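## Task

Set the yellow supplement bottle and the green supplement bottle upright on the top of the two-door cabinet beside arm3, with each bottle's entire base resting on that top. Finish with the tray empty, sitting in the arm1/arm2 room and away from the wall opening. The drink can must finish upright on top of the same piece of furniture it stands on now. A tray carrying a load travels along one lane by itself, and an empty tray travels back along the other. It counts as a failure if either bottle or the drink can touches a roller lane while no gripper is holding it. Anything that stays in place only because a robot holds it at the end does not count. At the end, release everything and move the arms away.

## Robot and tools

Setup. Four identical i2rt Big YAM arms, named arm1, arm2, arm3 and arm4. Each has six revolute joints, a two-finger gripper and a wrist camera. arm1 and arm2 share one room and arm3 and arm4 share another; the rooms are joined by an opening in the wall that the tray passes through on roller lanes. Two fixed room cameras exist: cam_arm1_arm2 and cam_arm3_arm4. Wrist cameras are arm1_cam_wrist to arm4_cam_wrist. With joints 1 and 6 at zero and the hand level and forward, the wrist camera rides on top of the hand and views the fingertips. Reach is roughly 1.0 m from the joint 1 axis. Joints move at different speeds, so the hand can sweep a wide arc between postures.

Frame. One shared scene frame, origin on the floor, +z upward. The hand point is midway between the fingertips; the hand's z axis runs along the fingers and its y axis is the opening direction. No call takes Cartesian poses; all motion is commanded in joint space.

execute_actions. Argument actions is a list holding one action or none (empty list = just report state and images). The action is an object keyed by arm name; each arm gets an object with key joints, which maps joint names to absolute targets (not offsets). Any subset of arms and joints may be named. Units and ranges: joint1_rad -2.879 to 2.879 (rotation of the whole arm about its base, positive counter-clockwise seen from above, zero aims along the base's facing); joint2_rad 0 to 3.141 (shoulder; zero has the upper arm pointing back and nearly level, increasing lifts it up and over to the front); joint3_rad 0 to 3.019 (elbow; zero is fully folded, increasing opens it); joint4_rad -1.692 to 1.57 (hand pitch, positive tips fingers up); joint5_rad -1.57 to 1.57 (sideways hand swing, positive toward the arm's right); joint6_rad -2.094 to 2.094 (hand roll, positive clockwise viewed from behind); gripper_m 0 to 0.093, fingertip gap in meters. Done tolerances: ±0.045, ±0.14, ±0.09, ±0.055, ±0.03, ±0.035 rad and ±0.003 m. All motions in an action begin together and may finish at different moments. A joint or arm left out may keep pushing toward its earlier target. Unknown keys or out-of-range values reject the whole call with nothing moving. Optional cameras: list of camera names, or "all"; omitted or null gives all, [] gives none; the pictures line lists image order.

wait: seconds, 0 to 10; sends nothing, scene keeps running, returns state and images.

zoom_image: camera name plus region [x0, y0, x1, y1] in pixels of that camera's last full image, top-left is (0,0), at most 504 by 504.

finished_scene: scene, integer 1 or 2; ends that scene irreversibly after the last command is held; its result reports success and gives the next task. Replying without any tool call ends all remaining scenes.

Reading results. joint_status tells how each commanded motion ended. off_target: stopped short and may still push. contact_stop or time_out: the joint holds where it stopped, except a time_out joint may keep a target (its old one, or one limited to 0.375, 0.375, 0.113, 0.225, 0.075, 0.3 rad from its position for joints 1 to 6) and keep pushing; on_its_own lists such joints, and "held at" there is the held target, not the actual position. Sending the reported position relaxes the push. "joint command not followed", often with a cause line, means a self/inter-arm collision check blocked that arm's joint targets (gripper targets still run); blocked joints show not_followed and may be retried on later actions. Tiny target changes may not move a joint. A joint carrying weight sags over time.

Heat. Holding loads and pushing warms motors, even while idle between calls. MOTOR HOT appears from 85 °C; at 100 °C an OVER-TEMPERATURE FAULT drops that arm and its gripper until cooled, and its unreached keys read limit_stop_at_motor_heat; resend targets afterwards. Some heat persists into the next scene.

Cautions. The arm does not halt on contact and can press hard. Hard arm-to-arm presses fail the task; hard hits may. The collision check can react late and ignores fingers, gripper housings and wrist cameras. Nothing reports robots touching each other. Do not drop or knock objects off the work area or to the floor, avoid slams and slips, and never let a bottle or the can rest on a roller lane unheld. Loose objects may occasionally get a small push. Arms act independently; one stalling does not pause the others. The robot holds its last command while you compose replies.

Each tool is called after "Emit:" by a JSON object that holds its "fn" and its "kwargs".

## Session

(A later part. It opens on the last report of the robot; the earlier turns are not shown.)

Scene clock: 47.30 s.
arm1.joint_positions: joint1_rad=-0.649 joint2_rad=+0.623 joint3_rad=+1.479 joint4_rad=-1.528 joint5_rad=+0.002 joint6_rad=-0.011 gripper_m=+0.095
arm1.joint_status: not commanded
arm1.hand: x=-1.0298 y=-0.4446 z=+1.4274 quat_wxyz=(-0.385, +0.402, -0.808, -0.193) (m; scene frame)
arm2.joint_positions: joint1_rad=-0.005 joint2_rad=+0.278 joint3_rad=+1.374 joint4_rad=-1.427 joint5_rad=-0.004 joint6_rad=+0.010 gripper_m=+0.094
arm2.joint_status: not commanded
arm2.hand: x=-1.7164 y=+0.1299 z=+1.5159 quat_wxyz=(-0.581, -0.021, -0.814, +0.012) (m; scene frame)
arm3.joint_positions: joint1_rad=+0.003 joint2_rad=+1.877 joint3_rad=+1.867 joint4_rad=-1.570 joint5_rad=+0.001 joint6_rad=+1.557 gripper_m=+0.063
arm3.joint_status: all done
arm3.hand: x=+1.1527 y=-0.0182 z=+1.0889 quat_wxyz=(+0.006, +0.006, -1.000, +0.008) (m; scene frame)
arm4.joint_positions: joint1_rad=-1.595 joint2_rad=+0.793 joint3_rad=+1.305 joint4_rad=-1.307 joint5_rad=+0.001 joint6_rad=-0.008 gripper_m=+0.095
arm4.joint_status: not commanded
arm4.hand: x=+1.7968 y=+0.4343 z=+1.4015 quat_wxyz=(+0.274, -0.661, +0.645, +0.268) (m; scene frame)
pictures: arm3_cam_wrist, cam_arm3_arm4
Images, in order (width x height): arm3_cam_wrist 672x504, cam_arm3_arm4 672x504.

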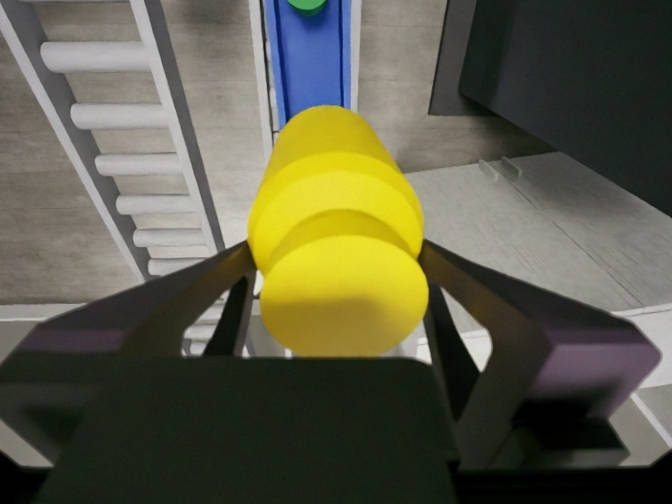

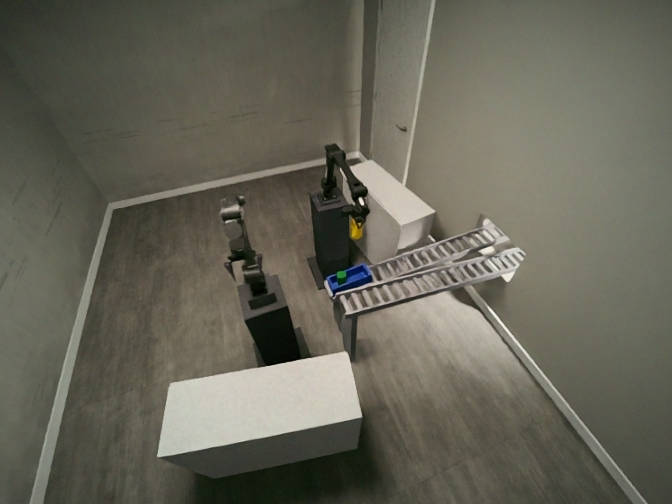

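Emit:
{"fn": "execute_actions", "kwargs": {"actions": [{"arm3":{"joints":{"joint1_rad":1.5,"joint2_rad":1.66,"joint3_rad":1.58,"joint4_rad":-1.483}}}], "cameras": ["arm3_cam_wrist","cam_arm3_arm4"]}}

Scene clock: 50.27 s.
arm1.joint_positions: joint1_rad=-0.649 joint2_rad=+0.623 joint3_rad=+1.479 joint4_rad=-1.528 joint5_rad=+0.002 joint6_rad=-0.011 gripper_m=+0.095
arm1.joint_status: not commanded
arm1.hand: x=-1.0298 y=-0.4446 z=+1.4274 quat_wxyz=(-0.385, +0.402, -0.808, -0.193) (m; scene frame)
arm2.joint_positions: joint1_rad=-0.005 joint2_rad=+0.278 joint3_rad=+1.374 joint4_rad=-1.427 joint5_rad=-0.004 joint6_rad=+0.010 gripper_m=+0.094
arm2.joint_status: not commanded
arm2.hand: x=-1.7164 y=+0.1299 z=+1.5159 quat_wxyz=(-0.581, -0.021, -0.814, +0.012) (m; scene frame)
arm3.joint_positions: joint1_rad=+1.507 joint2_rad=+1.683 joint3_rad=+1.578 joint4_rad=-1.482 joint5_rad=-0.003 joint6_rad=+1.557 gripper_m=+0.063
arm3.joint_status: all done
arm3.hand: x=+0.6446 y=-0.5636 z=+1.0912 quat_wxyz=(+0.003, +0.687, -0.726, +0.005) (m; scene frame)
arm4.joint_positions: joint1_rad=-1.595 joint2_rad=+0.793 joint3_rad=+1.305 joint4_rad=-1.307 joint5_rad=+0.001 joint6_rad=-0.008 gripper_m=+0.095
arm4.joint_status: not commanded
arm4.hand: x=+1.7968 y=+0.4343 z=+1.4015 quat_wxyz=(+0.274, -0.661, +0.645, +0.268) (m; scene frame)
pictures: arm3_cam_wrist, cam_arm3_arm4
Images, in order (width x height): arm3_cam_wrist 672x504, cam_arm3_arm4 672x504.

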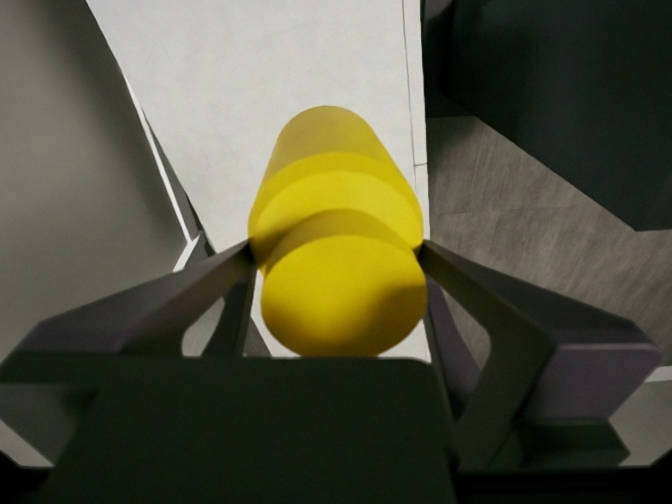

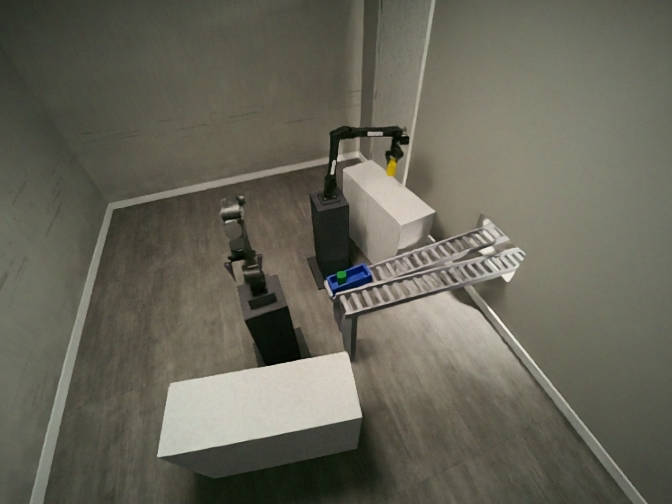

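Emit:
{"fn": "execute_actions", "kwargs": {"actions": [{"arm3":{"joints":{"joint2_rad":1.87,"joint3_rad":1.49,"joint4_rad":-1.187}}}], "cameras": ["arm3_cam_wrist","cam_arm3_arm4"]}}

Scene clock: 52.00 s.
arm1.joint_positions: joint1_rad=-0.649 joint2_rad=+0.623 joint3_rad=+1.479 joint4_rad=-1.528 joint5_rad=+0.002 joint6_rad=-0.011 gripper_m=+0.095
arm1.joint_status: not commanded
arm1.hand: x=-1.0298 y=-0.4446 z=+1.4274 quat_wxyz=(-0.385, +0.402, -0.808, -0.193) (m; scene frame)
arm2.joint_positions: joint1_rad=-0.005 joint2_rad=+0.278 joint3_rad=+1.374 joint4_rad=-1.427 joint5_rad=-0.004 joint6_rad=+0.010 gripper_m=+0.094
arm2.joint_status: not commanded
arm2.hand: x=-1.7164 y=+0.1299 z=+1.5159 quat_wxyz=(-0.581, -0.021, -0.814, +0.012) (m; scene frame)
arm3.joint_positions: joint1_rad=+1.507 joint2_rad=+1.906 joint3_rad=+1.470 joint4_rad=-1.196 joint5_rad=-0.003 joint6_rad=+1.557 gripper_m=+0.063
arm3.joint_status: all done
arm3.hand: x=+0.6087 y=-0.5623 z=+0.9371 quat_wxyz=(-0.013, +0.687, -0.726, +0.022) (m; scene frame)
arm4.joint_positions: joint1_rad=-1.595 joint2_rad=+0.793 joint3_rad=+1.305 joint4_rad=-1.307 joint5_rad=+0.001 joint6_rad=-0.008 gripper_m=+0.095
arm4.joint_status: not commanded
arm4.hand: x=+1.7968 y=+0.4343 z=+1.4015 quat_wxyz=(+0.274, -0.661, +0.645, +0.268) (m; scene frame)
pictures: arm3_cam_wrist, cam_arm3_arm4
Images, in order (width x height): arm3_cam_wrist 672x504, cam_arm3_arm4 672x504.

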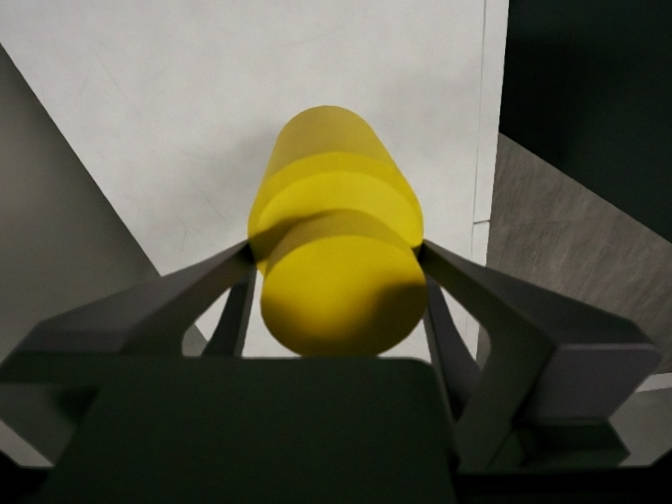

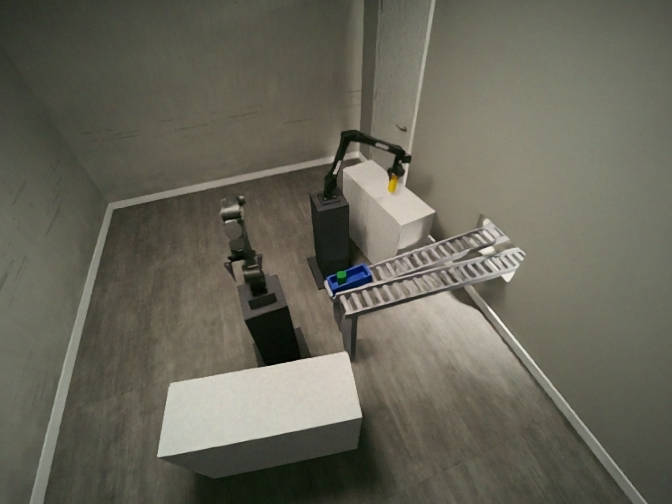

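Emit:
{"fn": "execute_actions", "kwargs": {"actions": [{"arm3":{"joints":{"joint2_rad":1.965,"joint3_rad":1.40,"joint4_rad":-0.955}}}], "cameras": ["arm3_cam_wrist","cam_arm3_arm4"]}}

Scene clock: 53.80 s.
arm1.joint_positions: joint1_rad=-0.649 joint2_rad=+0.623 joint3_rad=+1.479 joint4_rad=-1.528 joint5_rad=+0.002 joint6_rad=-0.011 gripper_m=+0.095
arm1.joint_status: not commanded
arm1.hand: x=-1.0298 y=-0.4446 z=+1.4274 quat_wxyz=(-0.385, +0.402, -0.808, -0.193) (m; scene frame)
arm2.joint_positions: joint1_rad=-0.005 joint2_rad=+0.278 joint3_rad=+1.374 joint4_rad=-1.427 joint5_rad=-0.004 joint6_rad=+0.010 gripper_m=+0.094
arm2.joint_status: not commanded
arm2.hand: x=-1.7164 y=+0.1299 z=+1.5159 quat_wxyz=(-0.581, -0.021, -0.814, +0.012) (m; scene frame)
arm3.joint_positions: joint1_rad=+1.506 joint2_rad=+1.973 joint3_rad=+1.392 joint4_rad=-0.973 joint5_rad=-0.003 joint6_rad=+1.558 gripper_m=+0.063
arm3.joint_status: all done
arm3.hand: x=+0.5936 y=-0.5616 z=+0.8751 quat_wxyz=(+0.014, +0.687, -0.727, -0.007) (m; scene frame)
arm4.joint_positions: joint1_rad=-1.595 joint2_rad=+0.793 joint3_rad=+1.305 joint4_rad=-1.307 joint5_rad=+0.001 joint6_rad=-0.008 gripper_m=+0.095
arm4.joint_status: not commanded
arm4.hand: x=+1.7968 y=+0.4343 z=+1.4015 quat_wxyz=(+0.274, -0.661, +0.645, +0.268) (m; scene frame)
pictures: arm3_cam_wrist, cam_arm3_arm4
Images, in order (width x height): arm3_cam_wrist 672x504, cam_arm3_arm4 672x504.

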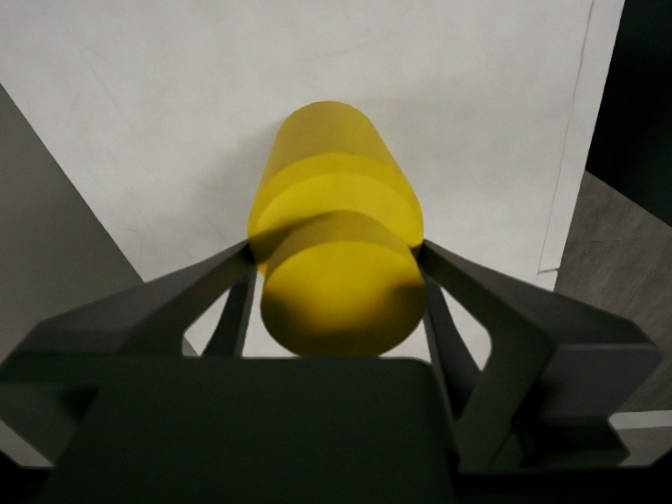

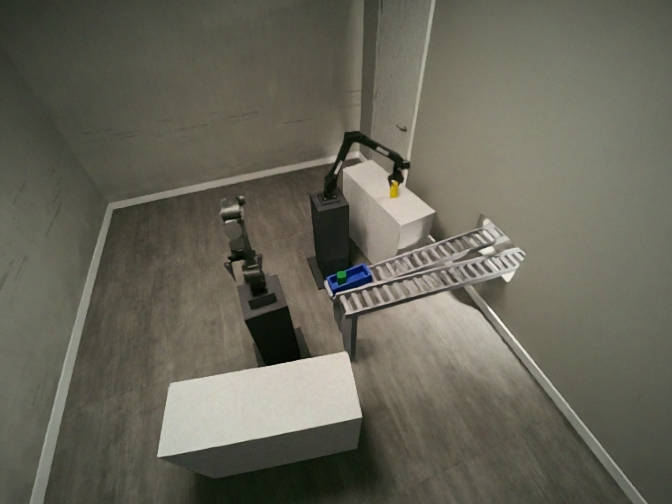

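Emit:
{"fn": "execute_actions", "kwargs": {"actions": [{"arm3":{"joints":{"joint2_rad":2.025,"joint3_rad":1.385,"joint4_rad":-0.905}}}], "cameras": ["arm3_cam_wrist","cam_arm3_arm4"]}}

Scene clock: 55.50 s.
arm1.joint_positions: joint1_rad=-0.649 joint2_rad=+0.623 joint3_rad=+1.479 joint4_rad=-1.528 joint5_rad=+0.002 joint6_rad=-0.011 gripper_m=+0.095
arm1.joint_status: not commanded
arm1.hand: x=-1.0298 y=-0.4446 z=+1.4274 quat_wxyz=(-0.385, +0.402, -0.808, -0.193) (m; scene frame)
arm2.joint_positions: joint1_rad=-0.005 joint2_rad=+0.278 joint3_rad=+1.374 joint4_rad=-1.427 joint5_rad=-0.004 joint6_rad=+0.010 gripper_m=+0.094
arm2.joint_status: not commanded
arm2.hand: x=-1.7164 y=+0.1299 z=+1.5159 quat_wxyz=(-0.581, -0.021, -0.814, +0.012) (m; scene frame)
arm3.joint_positions: joint1_rad=+1.506 joint2_rad=+1.973 joint3_rad=+1.391 joint4_rad=-0.941 joint5_rad=-0.002 joint6_rad=+1.559 gripper_m=+0.063
arm3.joint_status: all done
arm3.hand: x=+0.5865 y=-0.5610 z=+0.8749 quat_wxyz=(+0.024, +0.686, -0.727, -0.018) (m; scene frame)
arm4.joint_positions: joint1_rad=-1.595 joint2_rad=+0.793 joint3_rad=+1.305 joint4_rad=-1.307 joint5_rad=+0.001 joint6_rad=-0.008 gripper_m=+0.095
arm4.joint_status: not commanded
arm4.hand: x=+1.7968 y=+0.4343 z=+1.4015 quat_wxyz=(+0.274, -0.661, +0.645, +0.268) (m; scene frame)
pictures: arm3_cam_wrist, cam_arm3_arm4
Images, in order (width x height): arm3_cam_wrist 672x504, cam_arm3_arm4 672x504.

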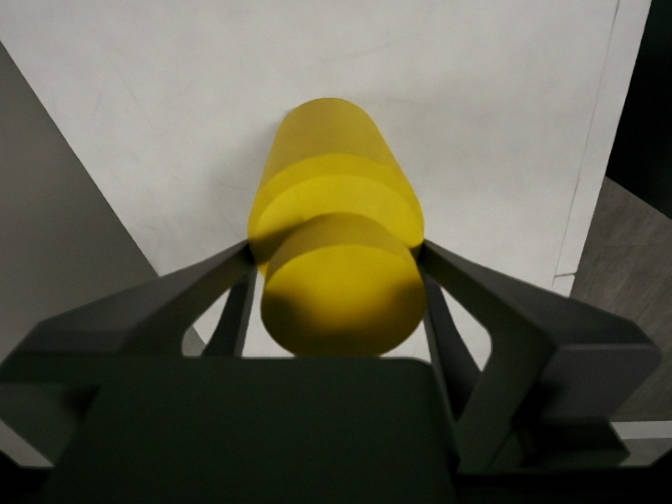

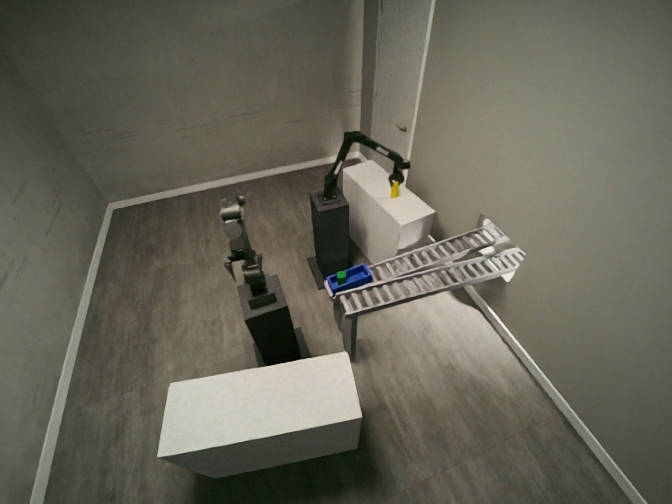

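Emit:
{"fn": "execute_actions", "kwargs": {"actions": [{"arm3":{"joints":{"joint2_rad":1.973,"joint4_rad":-0.975}}}], "cameras": []}}

Emit:
{"fn": "execute_actions", "kwargs": {"actions": [{"arm3":{"joints":{"gripper_m":0.068}}}], "cameras": ["arm3_cam_wrist","cam_arm3_arm4"]}}

Scene clock: 56.83 s.
arm1.joint_positions: joint1_rad=-0.649 joint2_rad=+0.623 joint3_rad=+1.479 joint4_rad=-1.528 joint5_rad=+0.002 joint6_rad=-0.011 gripper_m=+0.095
arm1.joint_status: not commanded
arm1.hand: x=-1.0298 y=-0.4446 z=+1.4274 quat_wxyz=(-0.385, +0.402, -0.808, -0.193) (m; scene frame)
arm2.joint_positions: joint1_rad=-0.005 joint2_rad=+0.278 joint3_rad=+1.374 joint4_rad=-1.427 joint5_rad=-0.004 joint6_rad=+0.010 gripper_m=+0.094
arm2.joint_status: not commanded
arm2.hand: x=-1.7164 y=+0.1299 z=+1.5159 quat_wxyz=(-0.581, -0.021, -0.814, +0.012) (m; scene frame)
arm3.joint_positions: joint1_rad=+1.506 joint2_rad=+1.973 joint3_rad=+1.391 joint4_rad=-0.959 joint5_rad=-0.002 joint6_rad=+1.559 gripper_m=+0.063
arm3.joint_status: all done
arm3.hand: x=+0.5909 y=-0.5612 z=+0.8746 quat_wxyz=(+0.018, +0.686, -0.727, -0.012) (m; scene frame)
arm4.joint_positions: joint1_rad=-1.595 joint2_rad=+0.793 joint3_rad=+1.305 joint4_rad=-1.307 joint5_rad=+0.001 joint6_rad=-0.008 gripper_m=+0.095
arm4.joint_status: not commanded
arm4.hand: x=+1.7968 y=+0.4343 z=+1.4015 quat_wxyz=(+0.274, -0.661, +0.645, +0.268) (m; scene frame)
pictures: none
No camera images: the call's "cameras" was empty. Leave "cameras" out to get every camera's image.

Scene clock: 57.50 s.
arm1.joint_positions: joint1_rad=-0.649 joint2_rad=+0.623 joint3_rad=+1.479 joint4_rad=-1.528 joint5_rad=+0.002 joint6_rad=-0.011 gripper_m=+0.095
arm1.joint_status: not commanded
arm1.hand: x=-1.0298 y=-0.4446 z=+1.4274 quat_wxyz=(-0.385, +0.402, -0.808, -0.193) (m; scene frame)
arm2.joint_positions: joint1_rad=-0.005 joint2_rad=+0.278 joint3_rad=+1.374 joint4_rad=-1.427 joint5_rad=-0.004 joint6_rad=+0.010 gripper_m=+0.094
arm2.joint_status: not commanded
arm2.hand: x=-1.7164 y=+0.1299 z=+1.5159 quat_wxyz=(-0.581, -0.021, -0.814, +0.012) (m; scene frame)
arm3.joint_positions: joint1_rad=+1.506 joint2_rad=+1.973 joint3_rad=+1.390 joint4_rad=-0.963 joint5_rad=-0.002 joint6_rad=+1.559 gripper_m=+0.068
arm3.joint_status: all done
arm3.hand: x=+0.5922 y=-0.5613 z=+0.8743 quat_wxyz=(+0.016, +0.686, -0.727, -0.010) (m; scene frame)
arm4.joint_positions: joint1_rad=-1.595 joint2_rad=+0.793 joint3_rad=+1.305 joint4_rad=-1.307 joint5_rad=+0.001 joint6_rad=-0.008 gripper_m=+0.095
arm4.joint_status: not commanded
arm4.hand: x=+1.7968 y=+0.4343 z=+1.4015 quat_wxyz=(+0.274, -0.661, +0.645, +0.268) (m; scene frame)
pictures: arm3_cam_wrist, cam_arm3_arm4
Images, in order (width x height): arm3_cam_wrist 672x504, cam_arm3_arm4 672x504.

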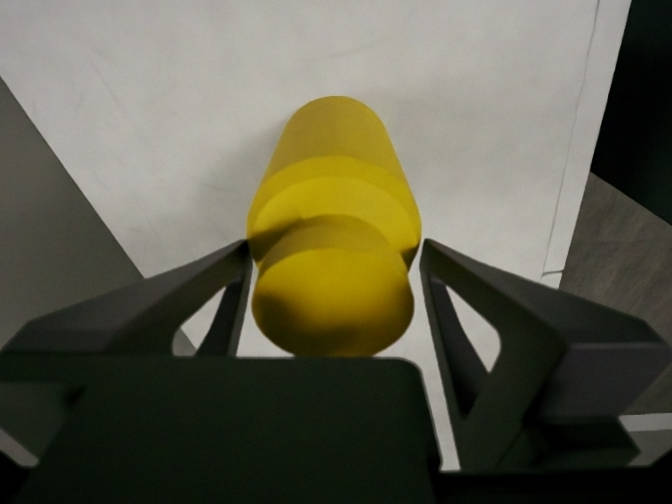

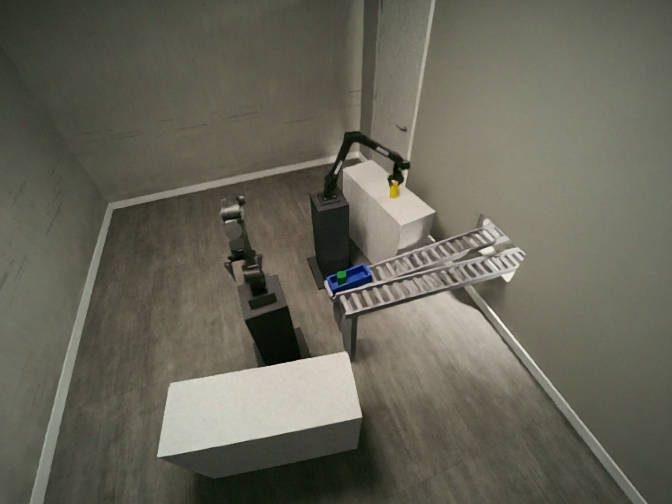

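Emit:
{"fn": "execute_actions", "kwargs": {"actions": [{"arm3":{"joints":{"gripper_m":0.093}}}], "cameras": []}}

Emit:
{"fn": "execute_actions", "kwargs": {"actions": [{"arm3":{"joints":{"joint2_rad":1.78,"joint3_rad":1.72,"joint4_rad":-1.51}}}], "cameras": []}}

Emit:
{"fn": "execute_actions", "kwargs": {"actions": [{"arm3":{"joints":{"joint1_rad":-0.166,"joint6_rad":1.39}}}], "cameras": []}}

Emit:
{"fn": "execute_actions", "kwargs": {"actions": [{"arm3":{"joints":{"joint2_rad":2.2,"joint3_rad":1.635,"joint4_rad":-0.974}}}], "cameras": ["arm3_cam_wrist","cam_arm3_arm4"]}}

Scene clock: 59.63 s.
arm1.joint_positions: joint1_rad=-0.649 joint2_rad=+0.623 joint3_rad=+1.479 joint4_rad=-1.528 joint5_rad=+0.002 joint6_rad=-0.011 gripper_m=+0.095
arm1.joint_status: not commanded
arm1.hand: x=-1.0298 y=-0.4446 z=+1.4274 quat_wxyz=(-0.385, +0.402, -0.808, -0.193) (m; scene frame)
arm2.joint_positions: joint1_rad=-0.005 joint2_rad=+0.278 joint3_rad=+1.374 joint4_rad=-1.427 joint5_rad=-0.004 joint6_rad=+0.010 gripper_m=+0.094
arm2.joint_status: not commanded
arm2.hand: x=-1.7164 y=+0.1299 z=+1.5159 quat_wxyz=(-0.581, -0.021, -0.814, +0.012) (m; scene frame)
arm3.joint_positions: joint1_rad=+1.506 joint2_rad=+1.973 joint3_rad=+1.390 joint4_rad=-0.965 joint5_rad=-0.002 joint6_rad=+1.559 gripper_m=+0.093
arm3.joint_status: all done
arm3.hand: x=+0.5926 y=-0.5613 z=+0.8743 quat_wxyz=(+0.015, +0.686, -0.727, -0.009) (m; scene frame)
arm4.joint_positions: joint1_rad=-1.595 joint2_rad=+0.793 joint3_rad=+1.305 joint4_rad=-1.307 joint5_rad=+0.001 joint6_rad=-0.008 gripper_m=+0.095
arm4.joint_status: not commanded
arm4.hand: x=+1.7968 y=+0.4343 z=+1.4015 quat_wxyz=(+0.274, -0.661, +0.645, +0.268) (m; scene frame)
pictures: none
No camera images: the call's "cameras" was empty. Leave "cameras" out to get every camera's image.

Scene clock: 61.00 s.
arm1.joint_positions: joint1_rad=-0.649 joint2_rad=+0.623 joint3_rad=+1.479 joint4_rad=-1.528 joint5_rad=+0.002 joint6_rad=-0.011 gripper_m=+0.095
arm1.joint_status: not commanded
arm1.hand: x=-1.0298 y=-0.4446 z=+1.4274 quat_wxyz=(-0.385, +0.402, -0.808, -0.193) (m; scene frame)
arm2.joint_positions: joint1_rad=-0.005 joint2_rad=+0.278 joint3_rad=+1.374 joint4_rad=-1.427 joint5_rad=-0.004 joint6_rad=+0.010 gripper_m=+0.094
arm2.joint_status: not commanded
arm2.hand: x=-1.7164 y=+0.1299 z=+1.5159 quat_wxyz=(-0.581, -0.021, -0.814, +0.012) (m; scene frame)
arm3.joint_positions: joint1_rad=+1.506 joint2_rad=+1.765 joint3_rad=+1.704 joint4_rad=-1.499 joint5_rad=-0.002 joint6_rad=+1.559 gripper_m=+0.093
arm3.joint_status: all done
arm3.hand: x=+0.6071 y=-0.5606 z=+1.0975 quat_wxyz=(+0.011, +0.686, -0.727, -0.005) (m; scene frame)
arm4.joint_positions: joint1_rad=-1.595 joint2_rad=+0.793 joint3_rad=+1.305 joint4_rad=-1.307 joint5_rad=+0.001 joint6_rad=-0.008 gripper_m=+0.095
arm4.joint_status: not commanded
arm4.hand: x=+1.7968 y=+0.4343 z=+1.4015 quat_wxyz=(+0.274, -0.661, +0.645, +0.268) (m; scene frame)
pictures: none
No camera images: the call's "cameras" was empty. Leave "cameras" out to get every camera's image.

Scene clock: 63.03 s.
arm1.joint_positions: joint1_rad=-0.649 joint2_rad=+0.623 joint3_rad=+1.479 joint4_rad=-1.528 joint5_rad=+0.002 joint6_rad=-0.011 gripper_m=+0.095
arm1.joint_status: not commanded
arm1.hand: x=-1.0298 y=-0.4446 z=+1.4274 quat_wxyz=(-0.385, +0.402, -0.808, -0.193) (m; scene frame)
arm2.joint_positions: joint1_rad=-0.005 joint2_rad=+0.278 joint3_rad=+1.374 joint4_rad=-1.427 joint5_rad=-0.004 joint6_rad=+0.010 gripper_m=+0.094
arm2.joint_status: not commanded
arm2.hand: x=-1.7164 y=+0.1299 z=+1.5159 quat_wxyz=(-0.581, -0.021, -0.814, +0.012) (m; scene frame)
arm3.joint_positions: joint1_rad=-0.172 joint2_rad=+1.778 joint3_rad=+1.704 joint4_rad=-1.499 joint5_rad=+0.001 joint6_rad=+1.404 gripper_m=+0.093
arm3.joint_status: all done
arm3.hand: x=+1.2479 y=-0.0609 z=+1.0799 quat_wxyz=(+0.006, -0.005, -1.000, +0.005) (m; scene frame)
arm4.joint_positions: joint1_rad=-1.595 joint2_rad=+0.793 joint3_rad=+1.305 joint4_rad=-1.307 joint5_rad=+0.001 joint6_rad=-0.008 gripper_m=+0.095
arm4.joint_status: not commanded
arm4.hand: x=+1.7968 y=+0.4343 z=+1.4015 quat_wxyz=(+0.274, -0.661, +0.645, +0.268) (m; scene frame)
pictures: none
No camera images: the call's "cameras" was empty. Leave "cameras" out to get every camera's image.

Scene clock: 64.40 s.
arm1.joint_positions: joint1_rad=-0.649 joint2_rad=+0.623 joint3_rad=+1.479 joint4_rad=-1.528 joint5_rad=+0.002 joint6_rad=-0.011 gripper_m=+0.095
arm1.joint_status: not commanded
arm1.hand: x=-1.0298 y=-0.4446 z=+1.4274 quat_wxyz=(-0.385, +0.402, -0.808, -0.193) (m; scene frame)
arm2.joint_positions: joint1_rad=-0.005 joint2_rad=+0.278 joint3_rad=+1.374 joint4_rad=-1.427 joint5_rad=-0.004 joint6_rad=+0.010 gripper_m=+0.094
arm2.joint_status: not commanded
arm2.hand: x=-1.7164 y=+0.1299 z=+1.5159 quat_wxyz=(-0.581, -0.021, -0.814, +0.012) (m; scene frame)
arm3.joint_positions: joint1_rad=-0.172 joint2_rad=+2.222 joint3_rad=+1.614 joint4_rad=-0.985 joint5_rad=+0.001 joint6_rad=+1.404 gripper_m=+0.093
arm3.joint_status: all done
arm3.hand: x=+1.2563 y=+0.0031 z=+0.7928 quat_wxyz=(+0.008, -0.005, -1.000, +0.014) (m; scene frame)
arm4.joint_positions: joint1_rad=-1.595 joint2_rad=+0.793 joint3_rad=+1.305 joint4_rad=-1.307 joint5_rad=+0.001 joint6_rad=-0.008 gripper_m=+0.095
arm4.joint_status: not commanded
arm4.hand: x=+1.7968 y=+0.4343 z=+1.4015 quat_wxyz=(+0.274, -0.661, +0.645, +0.268) (m; scene frame)
pictures: arm3_cam_wrist, cam_arm3_arm4
Images, in order (width x height): arm3_cam_wrist 672x504, cam_arm3_arm4 672x504.

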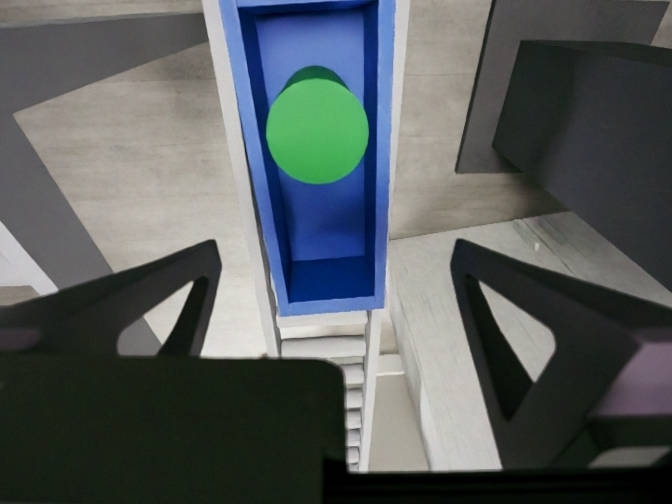

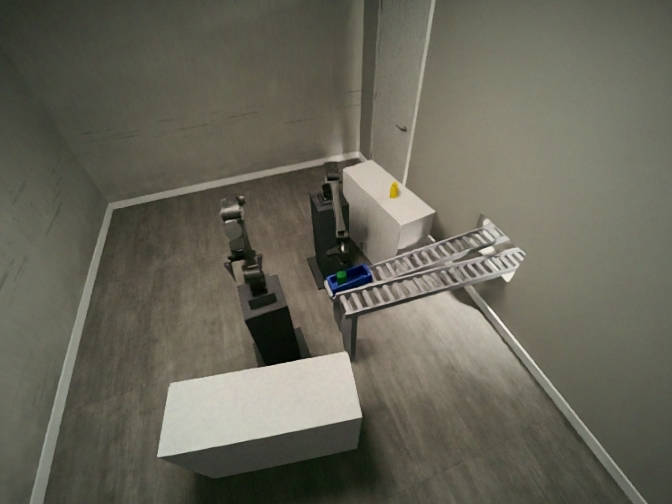

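Emit:
{"fn": "execute_actions", "kwargs": {"actions": [{"arm3":{"joints":{"joint2_rad":2.37,"joint3_rad":1.665,"joint4_rad":-0.805}}}], "cameras": ["arm3_cam_wrist"]}}

Scene clock: 66.50 s.
arm1.joint_positions: joint1_rad=-0.649 joint2_rad=+0.623 joint3_rad=+1.479 joint4_rad=-1.528 joint5_rad=+0.002 joint6_rad=-0.011 gripper_m=+0.095
arm1.joint_status: not commanded
arm1.hand: x=-1.0298 y=-0.4446 z=+1.4274 quat_wxyz=(-0.385, +0.402, -0.808, -0.193) (m; scene frame)
arm2.joint_positions: joint1_rad=-0.005 joint2_rad=+0.278 joint3_rad=+1.374 joint4_rad=-1.427 joint5_rad=-0.004 joint6_rad=+0.010 gripper_m=+0.094
arm2.joint_status: not commanded
arm2.hand: x=-1.7164 y=+0.1299 z=+1.5159 quat_wxyz=(-0.581, -0.021, -0.814, +0.012) (m; scene frame)
arm3.joint_positions: joint1_rad=-0.172 joint2_rad=+2.378 joint3_rad=+1.639 joint4_rad=-0.815 joint5_rad=+0.001 joint6_rad=+1.404 gripper_m=+0.093
arm3.joint_status: all done
arm3.hand: x=+1.2580 y=+0.0176 z=+0.7062 quat_wxyz=(+0.004, -0.005, -1.000, -0.005) (m; scene frame)
arm4.joint_positions: joint1_rad=-1.595 joint2_rad=+0.793 joint3_rad=+1.305 joint4_rad=-1.307 joint5_rad=+0.001 joint6_rad=-0.008 gripper_m=+0.095
arm4.joint_status: not commanded
arm4.hand: x=+1.7968 y=+0.4343 z=+1.4015 quat_wxyz=(+0.274, -0.661, +0.645, +0.268) (m; scene frame)
pictures: arm3_cam_wrist
Images, in order (width x height): arm3_cam_wrist 672x504.

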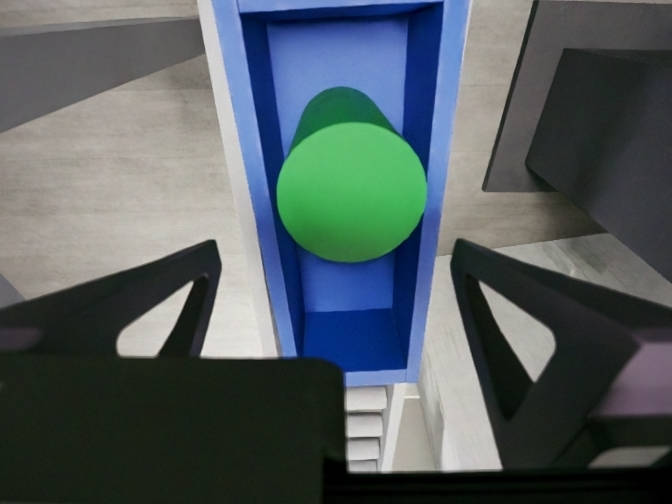

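Emit:
{"fn": "execute_actions", "kwargs": {"actions": [{"arm3":{"joints":{"joint2_rad":2.468,"joint3_rad":1.64,"joint4_rad":-0.72}}}], "cameras": ["arm3_cam_wrist"]}}

Scene clock: 68.47 s.
arm1.joint_positions: joint1_rad=-0.649 joint2_rad=+0.623 joint3_rad=+1.479 joint4_rad=-1.528 joint5_rad=+0.002 joint6_rad=-0.011 gripper_m=+0.095
arm1.joint_status: not commanded
arm1.hand: x=-1.0298 y=-0.4446 z=+1.4274 quat_wxyz=(-0.385, +0.402, -0.808, -0.193) (m; scene frame)
arm2.joint_positions: joint1_rad=-0.005 joint2_rad=+0.278 joint3_rad=+1.374 joint4_rad=-1.427 joint5_rad=-0.004 joint6_rad=+0.010 gripper_m=+0.094
arm2.joint_status: not commanded
arm2.hand: x=-1.7164 y=+0.1299 z=+1.5159 quat_wxyz=(-0.581, -0.021, -0.814, +0.012) (m; scene frame)
arm3.joint_positions: joint1_rad=-0.172 joint2_rad=+2.452 joint3_rad=+1.639 joint4_rad=-0.731 joint5_rad=+0.001 joint6_rad=+1.404 gripper_m=+0.093
arm3.joint_status: all done
arm3.hand: x=+1.2572 y=+0.0152 z=+0.6623 quat_wxyz=(+0.003, -0.005, -1.000, -0.010) (m; scene frame)
arm4.joint_positions: joint1_rad=-1.595 joint2_rad=+0.793 joint3_rad=+1.305 joint4_rad=-1.307 joint5_rad=+0.001 joint6_rad=-0.008 gripper_m=+0.095
arm4.joint_status: not commanded
arm4.hand: x=+1.7968 y=+0.4343 z=+1.4015 quat_wxyz=(+0.274, -0.661, +0.645, +0.268) (m; scene frame)
pictures: arm3_cam_wrist
Images, in order (width x height): arm3_cam_wrist 672x504.

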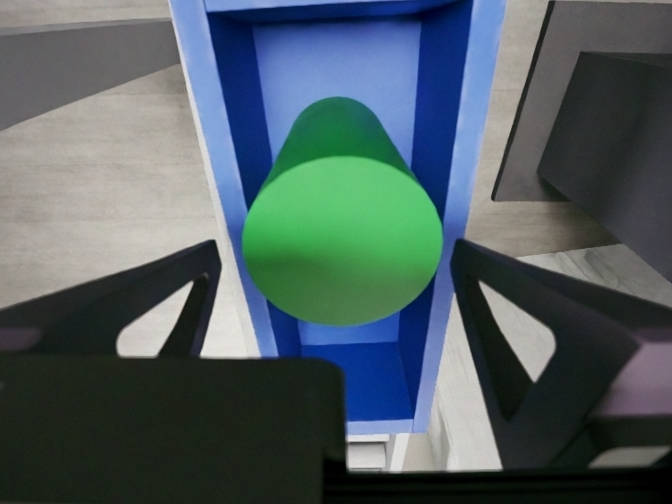

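Emit:
{"fn": "execute_actions", "kwargs": {"actions": [{"arm3":{"joints":{"joint2_rad":2.535,"joint3_rad":1.685,"joint4_rad":-0.70}}}], "cameras": ["arm3_cam_wrist"]}}

Scene clock: 69.90 s.
arm1.joint_positions: joint1_rad=-0.649 joint2_rad=+0.623 joint3_rad=+1.479 joint4_rad=-1.528 joint5_rad=+0.002 joint6_rad=-0.011 gripper_m=+0.095
arm1.joint_status: not commanded
arm1.hand: x=-1.0298 y=-0.4446 z=+1.4274 quat_wxyz=(-0.385, +0.402, -0.808, -0.193) (m; scene frame)
arm2.joint_positions: joint1_rad=-0.005 joint2_rad=+0.278 joint3_rad=+1.374 joint4_rad=-1.427 joint5_rad=-0.004 joint6_rad=+0.010 gripper_m=+0.094
arm2.joint_status: not commanded
arm2.hand: x=-1.7164 y=+0.1299 z=+1.5159 quat_wxyz=(-0.581, -0.021, -0.814, +0.012) (m; scene frame)
arm3.joint_positions: joint1_rad=-0.171 joint2_rad=+2.509 joint3_rad=+1.661 joint4_rad=-0.706 joint5_rad=+0.000 joint6_rad=+1.404 gripper_m=+0.093
arm3.joint_status: all done
arm3.hand: x=+1.2554 y=+0.0126 z=+0.6336 quat_wxyz=(+0.005, -0.005, -1.000, -0.005) (m; scene frame)
arm4.joint_positions: joint1_rad=-1.595 joint2_rad=+0.793 joint3_rad=+1.305 joint4_rad=-1.307 joint5_rad=+0.001 joint6_rad=-0.008 gripper_m=+0.095
arm4.joint_status: not commanded
arm4.hand: x=+1.7968 y=+0.4343 z=+1.4015 quat_wxyz=(+0.274, -0.661, +0.645, +0.268) (m; scene frame)
pictures: arm3_cam_wrist
Images, in order (width x height): arm3_cam_wrist 672x504.

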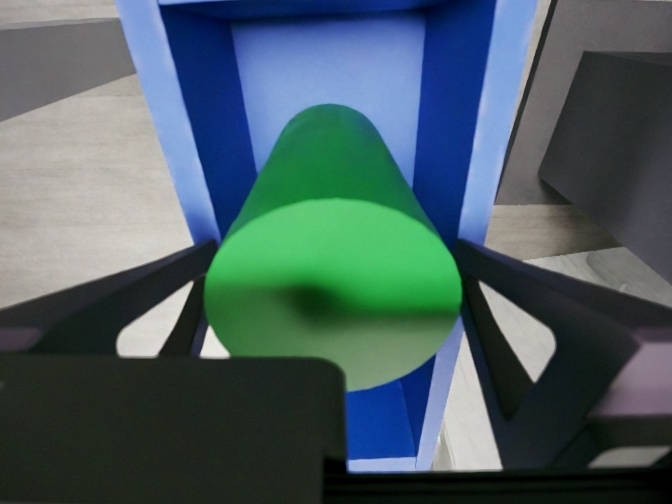

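Centered. Grip.

Emit:
{"fn": "execute_actions", "kwargs": {"actions": [{"arm3":{"joints":{"gripper_m":0.04,"joint2_rad":2.509}}}], "cameras": ["arm3_cam_wrist"]}}

Emit:
{"fn": "execute_actions", "kwargs": {"actions": [{"arm3":{"joints":{"joint2_rad":2.25,"joint3_rad":1.60,"joint4_rad":-0.91}}}], "cameras": ["arm3_cam_wrist","cam_arm3_arm4"]}}

Scene clock: 70.97 s.
arm1.joint_positions: joint1_rad=-0.649 joint2_rad=+0.623 joint3_rad=+1.479 joint4_rad=-1.528 joint5_rad=+0.002 joint6_rad=-0.011 gripper_m=+0.095
arm1.joint_status: not commanded
arm1.hand: x=-1.0298 y=-0.4446 z=+1.4274 quat_wxyz=(-0.385, +0.402, -0.808, -0.193) (m; scene frame)
arm2.joint_positions: joint1_rad=-0.005 joint2_rad=+0.278 joint3_rad=+1.374 joint4_rad=-1.427 joint5_rad=-0.004 joint6_rad=+0.010 gripper_m=+0.094
arm2.joint_status: not commanded
arm2.hand: x=-1.7164 y=+0.1299 z=+1.5159 quat_wxyz=(-0.581, -0.021, -0.814, +0.012) (m; scene frame)
arm3.joint_positions: joint1_rad=-0.171 joint2_rad=+2.509 joint3_rad=+1.661 joint4_rad=-0.706 joint5_rad=+0.000 joint6_rad=+1.403 gripper_m=+0.065
arm3.joint_status: gripper_m off_target (ended at +0.065, target +0.040); the others done
arm3.hand: x=+1.2555 y=+0.0128 z=+0.6336 quat_wxyz=(+0.005, -0.004, -1.000, -0.005) (m; scene frame)
arm4.joint_positions: joint1_rad=-1.595 joint2_rad=+0.793 joint3_rad=+1.305 joint4_rad=-1.307 joint5_rad=+0.001 joint6_rad=-0.008 gripper_m=+0.095
arm4.joint_status: not commanded
arm4.hand: x=+1.7968 y=+0.4343 z=+1.4015 quat_wxyz=(+0.274, -0.661, +0.645, +0.268) (m; scene frame)
pictures: arm3_cam_wrist
Images, in order (width x height): arm3_cam_wrist 672x504.

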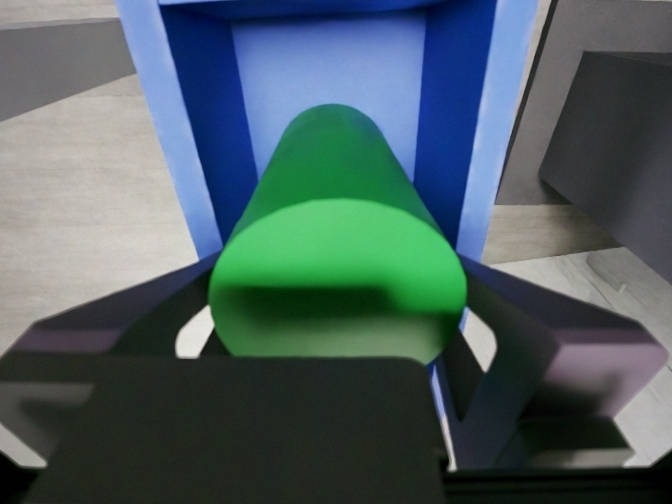

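Scene clock: 72.17 s.
arm1.joint_positions: joint1_rad=-0.649 joint2_rad=+0.623 joint3_rad=+1.479 joint4_rad=-1.528 joint5_rad=+0.002 joint6_rad=-0.011 gripper_m=+0.095
arm1.joint_status: not commanded
arm1.hand: x=-1.0298 y=-0.4446 z=+1.4274 quat_wxyz=(-0.385, +0.402, -0.808, -0.193) (m; scene frame)
arm2.joint_positions: joint1_rad=-0.005 joint2_rad=+0.278 joint3_rad=+1.374 joint4_rad=-1.427 joint5_rad=-0.004 joint6_rad=+0.010 gripper_m=+0.094
arm2.joint_status: not commanded
arm2.hand: x=-1.7164 y=+0.1299 z=+1.5159 quat_wxyz=(-0.581, -0.021, -0.814, +0.012) (m; scene frame)
arm3.joint_positions: joint1_rad=-0.168 joint2_rad=+2.244 joint3_rad=+1.596 joint4_rad=-0.900 joint5_rad=-0.003 joint6_rad=+1.402 gripper_m=+0.065
arm3.joint_status: all done
arm3.hand: x=+1.2540 y=+0.0110 z=+0.7740 quat_wxyz=(+0.006, -0.002, -1.000, -0.008) (m; scene frame)
arm4.joint_positions: joint1_rad=-1.595 joint2_rad=+0.793 joint3_rad=+1.305 joint4_rad=-1.307 joint5_rad=+0.001 joint6_rad=-0.008 gripper_m=+0.095
arm4.joint_status: not commanded
arm4.hand: x=+1.7968 y=+0.4343 z=+1.4015 quat_wxyz=(+0.274, -0.661, +0.645, +0.268) (m; scene frame)
pictures: arm3_cam_wrist, cam_arm3_arm4
Images, in order (width x height): arm3_cam_wrist 672x504, cam_arm3_arm4 672x504.

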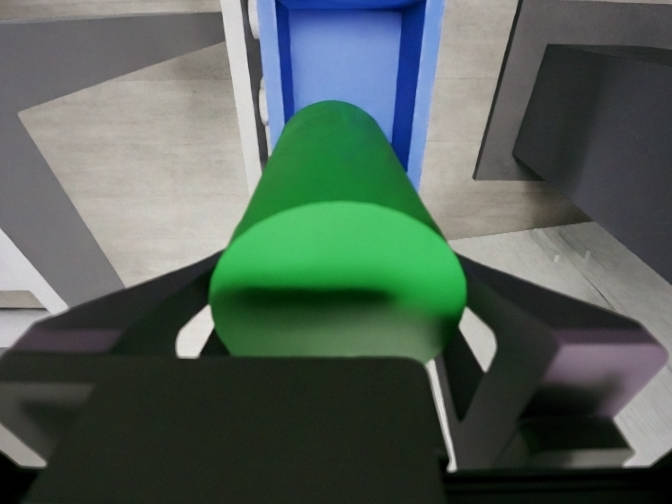

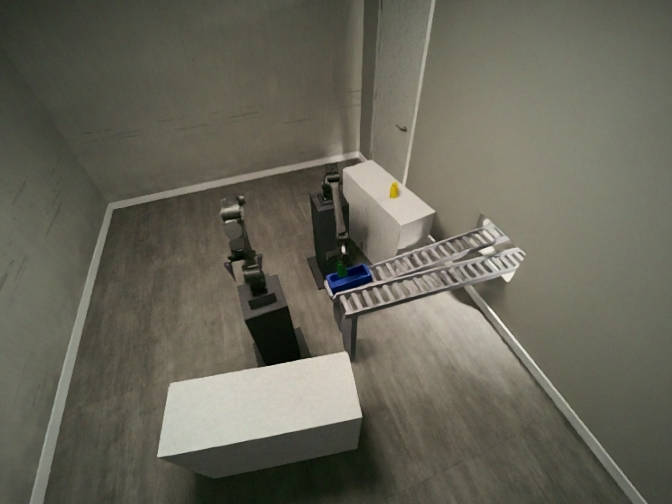

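Emit:
{"fn": "execute_actions", "kwargs": {"actions": [{"arm3":{"joints":{"joint2_rad":1.78,"joint3_rad":1.74,"joint4_rad":-1.51}}}], "cameras": []}}

Emit:
{"fn": "execute_actions", "kwargs": {"actions": [{"arm3":{"joints":{"joint1_rad":1.2}}}], "cameras": []}}

Emit:
{"fn": "execute_actions", "kwargs": {"actions": [{"arm3":{"joints":{"joint2_rad":1.93,"joint3_rad":1.43,"joint4_rad":-1.05}}}], "cameras": ["arm3_cam_wrist","cam_arm3_arm4"]}}

Scene clock: 74.83 s.
arm1.joint_positions: joint1_rad=-0.649 joint2_rad=+0.623 joint3_rad=+1.479 joint4_rad=-1.528 joint5_rad=+0.002 joint6_rad=-0.011 gripper_m=+0.095
arm1.joint_status: not commanded
arm1.hand: x=-1.0298 y=-0.4446 z=+1.4274 quat_wxyz=(-0.385, +0.402, -0.808, -0.193) (m; scene frame)
arm2.joint_positions: joint1_rad=-0.005 joint2_rad=+0.278 joint3_rad=+1.374 joint4_rad=-1.427 joint5_rad=-0.004 joint6_rad=+0.010 gripper_m=+0.094
arm2.joint_status: not commanded
arm2.hand: x=-1.7164 y=+0.1299 z=+1.5159 quat_wxyz=(-0.581, -0.021, -0.814, +0.012) (m; scene frame)
arm3.joint_positions: joint1_rad=-0.168 joint2_rad=+1.793 joint3_rad=+1.724 joint4_rad=-1.501 joint5_rad=-0.003 joint6_rad=+1.402 gripper_m=+0.065
arm3.joint_status: all done
arm3.hand: x=+1.2460 y=-0.0541 z=+1.0797 quat_wxyz=(+0.007, -0.002, -1.000, +0.003) (m; scene frame)
arm4.joint_positions: joint1_rad=-1.595 joint2_rad=+0.793 joint3_rad=+1.305 joint4_rad=-1.307 joint5_rad=+0.001 joint6_rad=-0.008 gripper_m=+0.095
arm4.joint_status: not commanded
arm4.hand: x=+1.7968 y=+0.4343 z=+1.4015 quat_wxyz=(+0.274, -0.661, +0.645, +0.268) (m; scene frame)
pictures: none
No camera images: the call's "cameras" was empty. Leave "cameras" out to get every camera's image.

Scene clock: 76.70 s.
arm1.joint_positions: joint1_rad=-0.649 joint2_rad=+0.623 joint3_rad=+1.479 joint4_rad=-1.528 joint5_rad=+0.002 joint6_rad=-0.011 gripper_m=+0.095
arm1.joint_status: not commanded
arm1.hand: x=-1.0298 y=-0.4446 z=+1.4274 quat_wxyz=(-0.385, +0.402, -0.808, -0.193) (m; scene frame)
arm2.joint_positions: joint1_rad=-0.005 joint2_rad=+0.278 joint3_rad=+1.374 joint4_rad=-1.427 joint5_rad=-0.004 joint6_rad=+0.010 gripper_m=+0.094
arm2.joint_status: not commanded
arm2.hand: x=-1.7164 y=+0.1299 z=+1.5159 quat_wxyz=(-0.581, -0.021, -0.814, +0.012) (m; scene frame)
arm3.joint_positions: joint1_rad=+1.206 joint2_rad=+1.793 joint3_rad=+1.724 joint4_rad=-1.501 joint5_rad=-0.003 joint6_rad=+1.402 gripper_m=+0.065
arm3.joint_status: all done
arm3.hand: x=+0.6356 y=-0.3990 z=+1.0893 quat_wxyz=(+0.008, +0.633, -0.774, -0.001) (m; scene frame)
arm4.joint_positions: joint1_rad=-1.595 joint2_rad=+0.793 joint3_rad=+1.305 joint4_rad=-1.307 joint5_rad=+0.001 joint6_rad=-0.008 gripper_m=+0.095
arm4.joint_status: not commanded
arm4.hand: x=+1.7968 y=+0.4343 z=+1.4015 quat_wxyz=(+0.274, -0.661, +0.645, +0.268) (m; scene frame)
pictures: none
No camera images: the call's "cameras" was empty. Leave "cameras" out to get every camera's image.

Scene clock: 77.90 s.
arm1.joint_positions: joint1_rad=-0.649 joint2_rad=+0.623 joint3_rad=+1.479 joint4_rad=-1.528 joint5_rad=+0.002 joint6_rad=-0.011 gripper_m=+0.095
arm1.joint_status: not commanded
arm1.hand: x=-1.0298 y=-0.4446 z=+1.4274 quat_wxyz=(-0.385, +0.402, -0.808, -0.193) (m; scene frame)
arm2.joint_positions: joint1_rad=-0.005 joint2_rad=+0.278 joint3_rad=+1.374 joint4_rad=-1.427 joint5_rad=-0.004 joint6_rad=+0.010 gripper_m=+0.094
arm2.joint_status: not commanded
arm2.hand: x=-1.7164 y=+0.1299 z=+1.5159 quat_wxyz=(-0.581, -0.021, -0.814, +0.012) (m; scene frame)
arm3.joint_positions: joint1_rad=+1.206 joint2_rad=+1.967 joint3_rad=+1.399 joint4_rad=-1.059 joint5_rad=-0.002 joint6_rad=+1.402 gripper_m=+0.065
arm3.joint_status: all done
arm3.hand: x=+0.6460 y=-0.4053 z=+0.8794 quat_wxyz=(-0.006, +0.633, -0.774, +0.024) (m; scene frame)
arm4.joint_positions: joint1_rad=-1.595 joint2_rad=+0.793 joint3_rad=+1.305 joint4_rad=-1.307 joint5_rad=+0.001 joint6_rad=-0.008 gripper_m=+0.095
arm4.joint_status: not commanded
arm4.hand: x=+1.7968 y=+0.4343 z=+1.4015 quat_wxyz=(+0.274, -0.661, +0.645, +0.268) (m; scene frame)
pictures: arm3_cam_wrist, cam_arm3_arm4
Images, in order (width x height): arm3_cam_wrist 672x504, cam_arm3_arm4 672x504.

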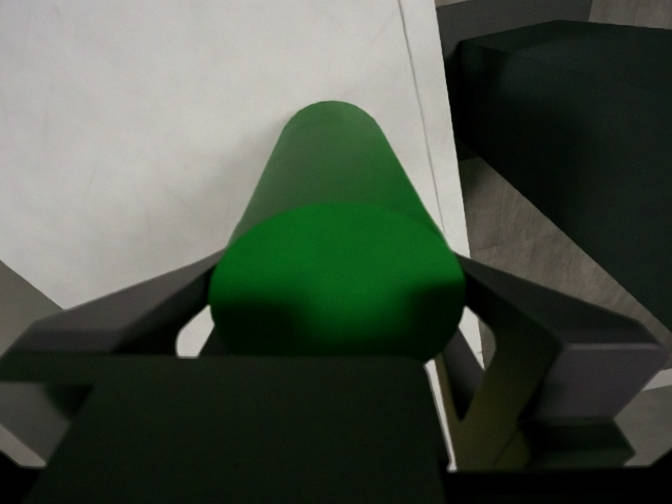

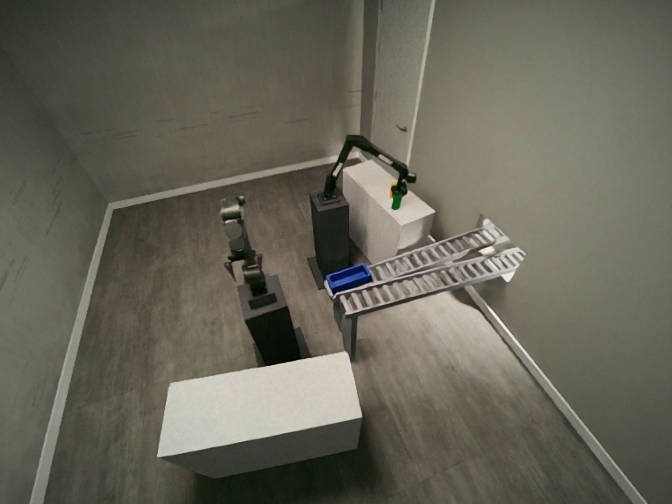

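Emit:
{"fn": "execute_actions", "kwargs": {"actions": [{"arm3":{"joints":{"joint3_rad":1.55,"joint4_rad":-1.09}}}], "cameras": []}}

Emit:
{"fn": "execute_actions", "kwargs": {"actions": [{"arm3":{"joints":{"joint2_rad":2.02,"joint4_rad":-1.07}}}], "cameras": ["arm3_cam_wrist","cam_arm3_arm4"]}}

Scene clock: 79.63 s.
arm1.joint_positions: joint1_rad=-0.649 joint2_rad=+0.623 joint3_rad=+1.479 joint4_rad=-1.528 joint5_rad=+0.002 joint6_rad=-0.011 gripper_m=+0.095
arm1.joint_status: not commanded
arm1.hand: x=-1.0298 y=-0.4446 z=+1.4274 quat_wxyz=(-0.385, +0.402, -0.808, -0.193) (m; scene frame)
arm2.joint_positions: joint1_rad=-0.005 joint2_rad=+0.278 joint3_rad=+1.374 joint4_rad=-1.427 joint5_rad=-0.004 joint6_rad=+0.010 gripper_m=+0.094
arm2.joint_status: not commanded
arm2.hand: x=-1.7164 y=+0.1299 z=+1.5159 quat_wxyz=(-0.581, -0.021, -0.814, +0.012) (m; scene frame)
arm3.joint_positions: joint1_rad=+1.206 joint2_rad=+1.960 joint3_rad=+1.503 joint4_rad=-1.083 joint5_rad=-0.002 joint6_rad=+1.402 gripper_m=+0.065
arm3.joint_status: all done
arm3.hand: x=+0.6095 y=-0.3907 z=+0.9175 quat_wxyz=(+0.015, +0.633, -0.774, -0.014) (m; scene frame)
arm4.joint_positions: joint1_rad=-1.595 joint2_rad=+0.793 joint3_rad=+1.305 joint4_rad=-1.307 joint5_rad=+0.001 joint6_rad=-0.008 gripper_m=+0.095
arm4.joint_status: not commanded
arm4.hand: x=+1.7968 y=+0.4343 z=+1.4015 quat_wxyz=(+0.274, -0.661, +0.645, +0.268) (m; scene frame)
pictures: none
No camera images: the call's "cameras" was empty. Leave "cameras" out to get every camera's image.

Scene clock: 80.60 s.
arm1.joint_positions: joint1_rad=-0.649 joint2_rad=+0.623 joint3_rad=+1.479 joint4_rad=-1.528 joint5_rad=+0.002 joint6_rad=-0.011 gripper_m=+0.095
arm1.joint_status: not commanded
arm1.hand: x=-1.0298 y=-0.4446 z=+1.4274 quat_wxyz=(-0.385, +0.402, -0.808, -0.193) (m; scene frame)
arm2.joint_positions: joint1_rad=-0.005 joint2_rad=+0.278 joint3_rad=+1.374 joint4_rad=-1.427 joint5_rad=-0.004 joint6_rad=+0.010 gripper_m=+0.094
arm2.joint_status: not commanded
arm2.hand: x=-1.7164 y=+0.1299 z=+1.5159 quat_wxyz=(-0.581, -0.021, -0.814, +0.012) (m; scene frame)
arm3.joint_positions: joint1_rad=+1.206 joint2_rad=+2.027 joint3_rad=+1.503 joint4_rad=-1.079 joint5_rad=-0.002 joint6_rad=+1.402 gripper_m=+0.065
arm3.joint_status: all done
arm3.hand: x=+0.6149 y=-0.3933 z=+0.8805 quat_wxyz=(+0.000, +0.633, -0.774, +0.014) (m; scene frame)
arm4.joint_positions: joint1_rad=-1.595 joint2_rad=+0.793 joint3_rad=+1.305 joint4_rad=-1.307 joint5_rad=+0.001 joint6_rad=-0.008 gripper_m=+0.095
arm4.joint_status: not commanded
arm4.hand: x=+1.7968 y=+0.4343 z=+1.4015 quat_wxyz=(+0.274, -0.661, +0.645, +0.268) (m; scene frame)
pictures: arm3_cam_wrist, cam_arm3_arm4
Images, in order (width x height): arm3_cam_wrist 672x504, cam_arm3_arm4 672x504.

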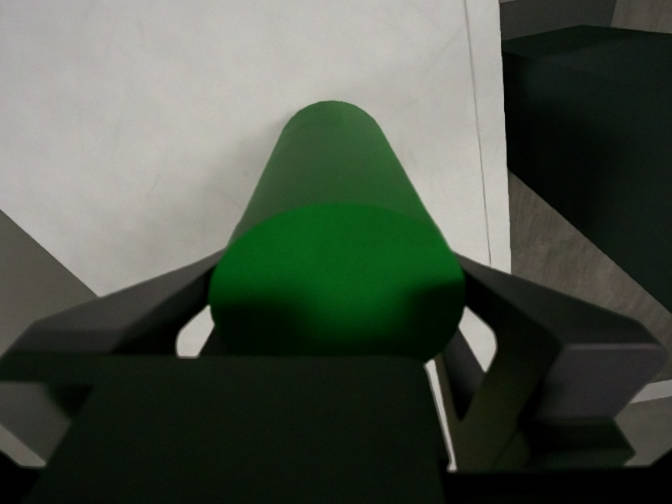

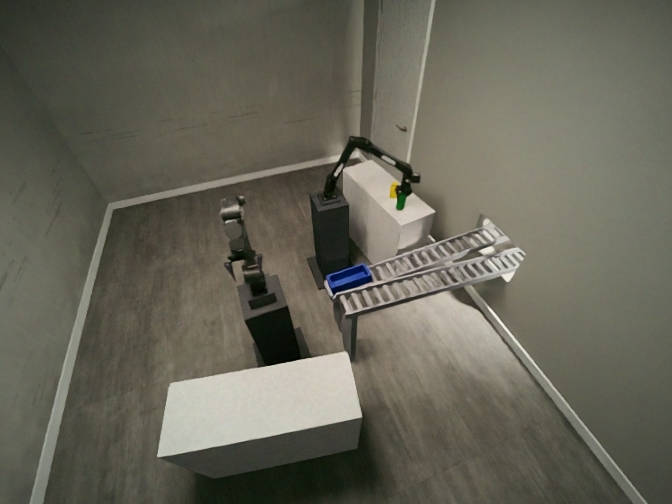

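Emit:
{"fn": "execute_actions", "kwargs": {"actions": [{"arm3":{"joints":{"joint2_rad":2.065,"joint4_rad":-1.03}}}], "cameras": ["arm3_cam_wrist"]}}

Scene clock: 81.70 s.
arm1.joint_positions: joint1_rad=-0.649 joint2_rad=+0.623 joint3_rad=+1.479 joint4_rad=-1.528 joint5_rad=+0.002 joint6_rad=-0.011 gripper_m=+0.095
arm1.joint_status: not commanded
arm1.hand: x=-1.0298 y=-0.4446 z=+1.4274 quat_wxyz=(-0.385, +0.402, -0.808, -0.193) (m; scene frame)
arm2.joint_positions: joint1_rad=-0.005 joint2_rad=+0.278 joint3_rad=+1.374 joint4_rad=-1.427 joint5_rad=-0.004 joint6_rad=+0.010 gripper_m=+0.094
arm2.joint_status: not commanded
arm2.hand: x=-1.7164 y=+0.1299 z=+1.5159 quat_wxyz=(-0.581, -0.021, -0.814, +0.012) (m; scene frame)
arm3.joint_positions: joint1_rad=+1.207 joint2_rad=+2.045 joint3_rad=+1.504 joint4_rad=-1.041 joint5_rad=-0.003 joint6_rad=+1.402 gripper_m=+0.065
arm3.joint_status: all done
arm3.hand: x=+0.6075 y=-0.3909 z=+0.8707 quat_wxyz=(+0.006, +0.633, -0.774, +0.004) (m; scene frame)
arm4.joint_positions: joint1_rad=-1.595 joint2_rad=+0.793 joint3_rad=+1.305 joint4_rad=-1.307 joint5_rad=+0.001 joint6_rad=-0.008 gripper_m=+0.095
arm4.joint_status: not commanded
arm4.hand: x=+1.7968 y=+0.4343 z=+1.4015 quat_wxyz=(+0.274, -0.661, +0.645, +0.268) (m; scene frame)
pictures: arm3_cam_wrist
Images, in order (width x height): arm3_cam_wrist 672x504.

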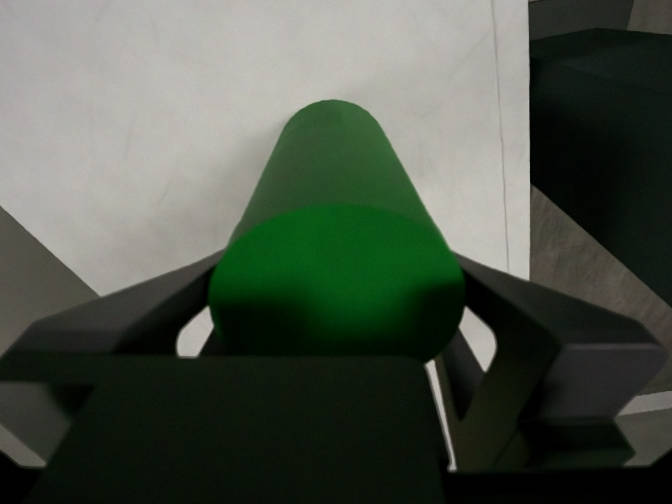

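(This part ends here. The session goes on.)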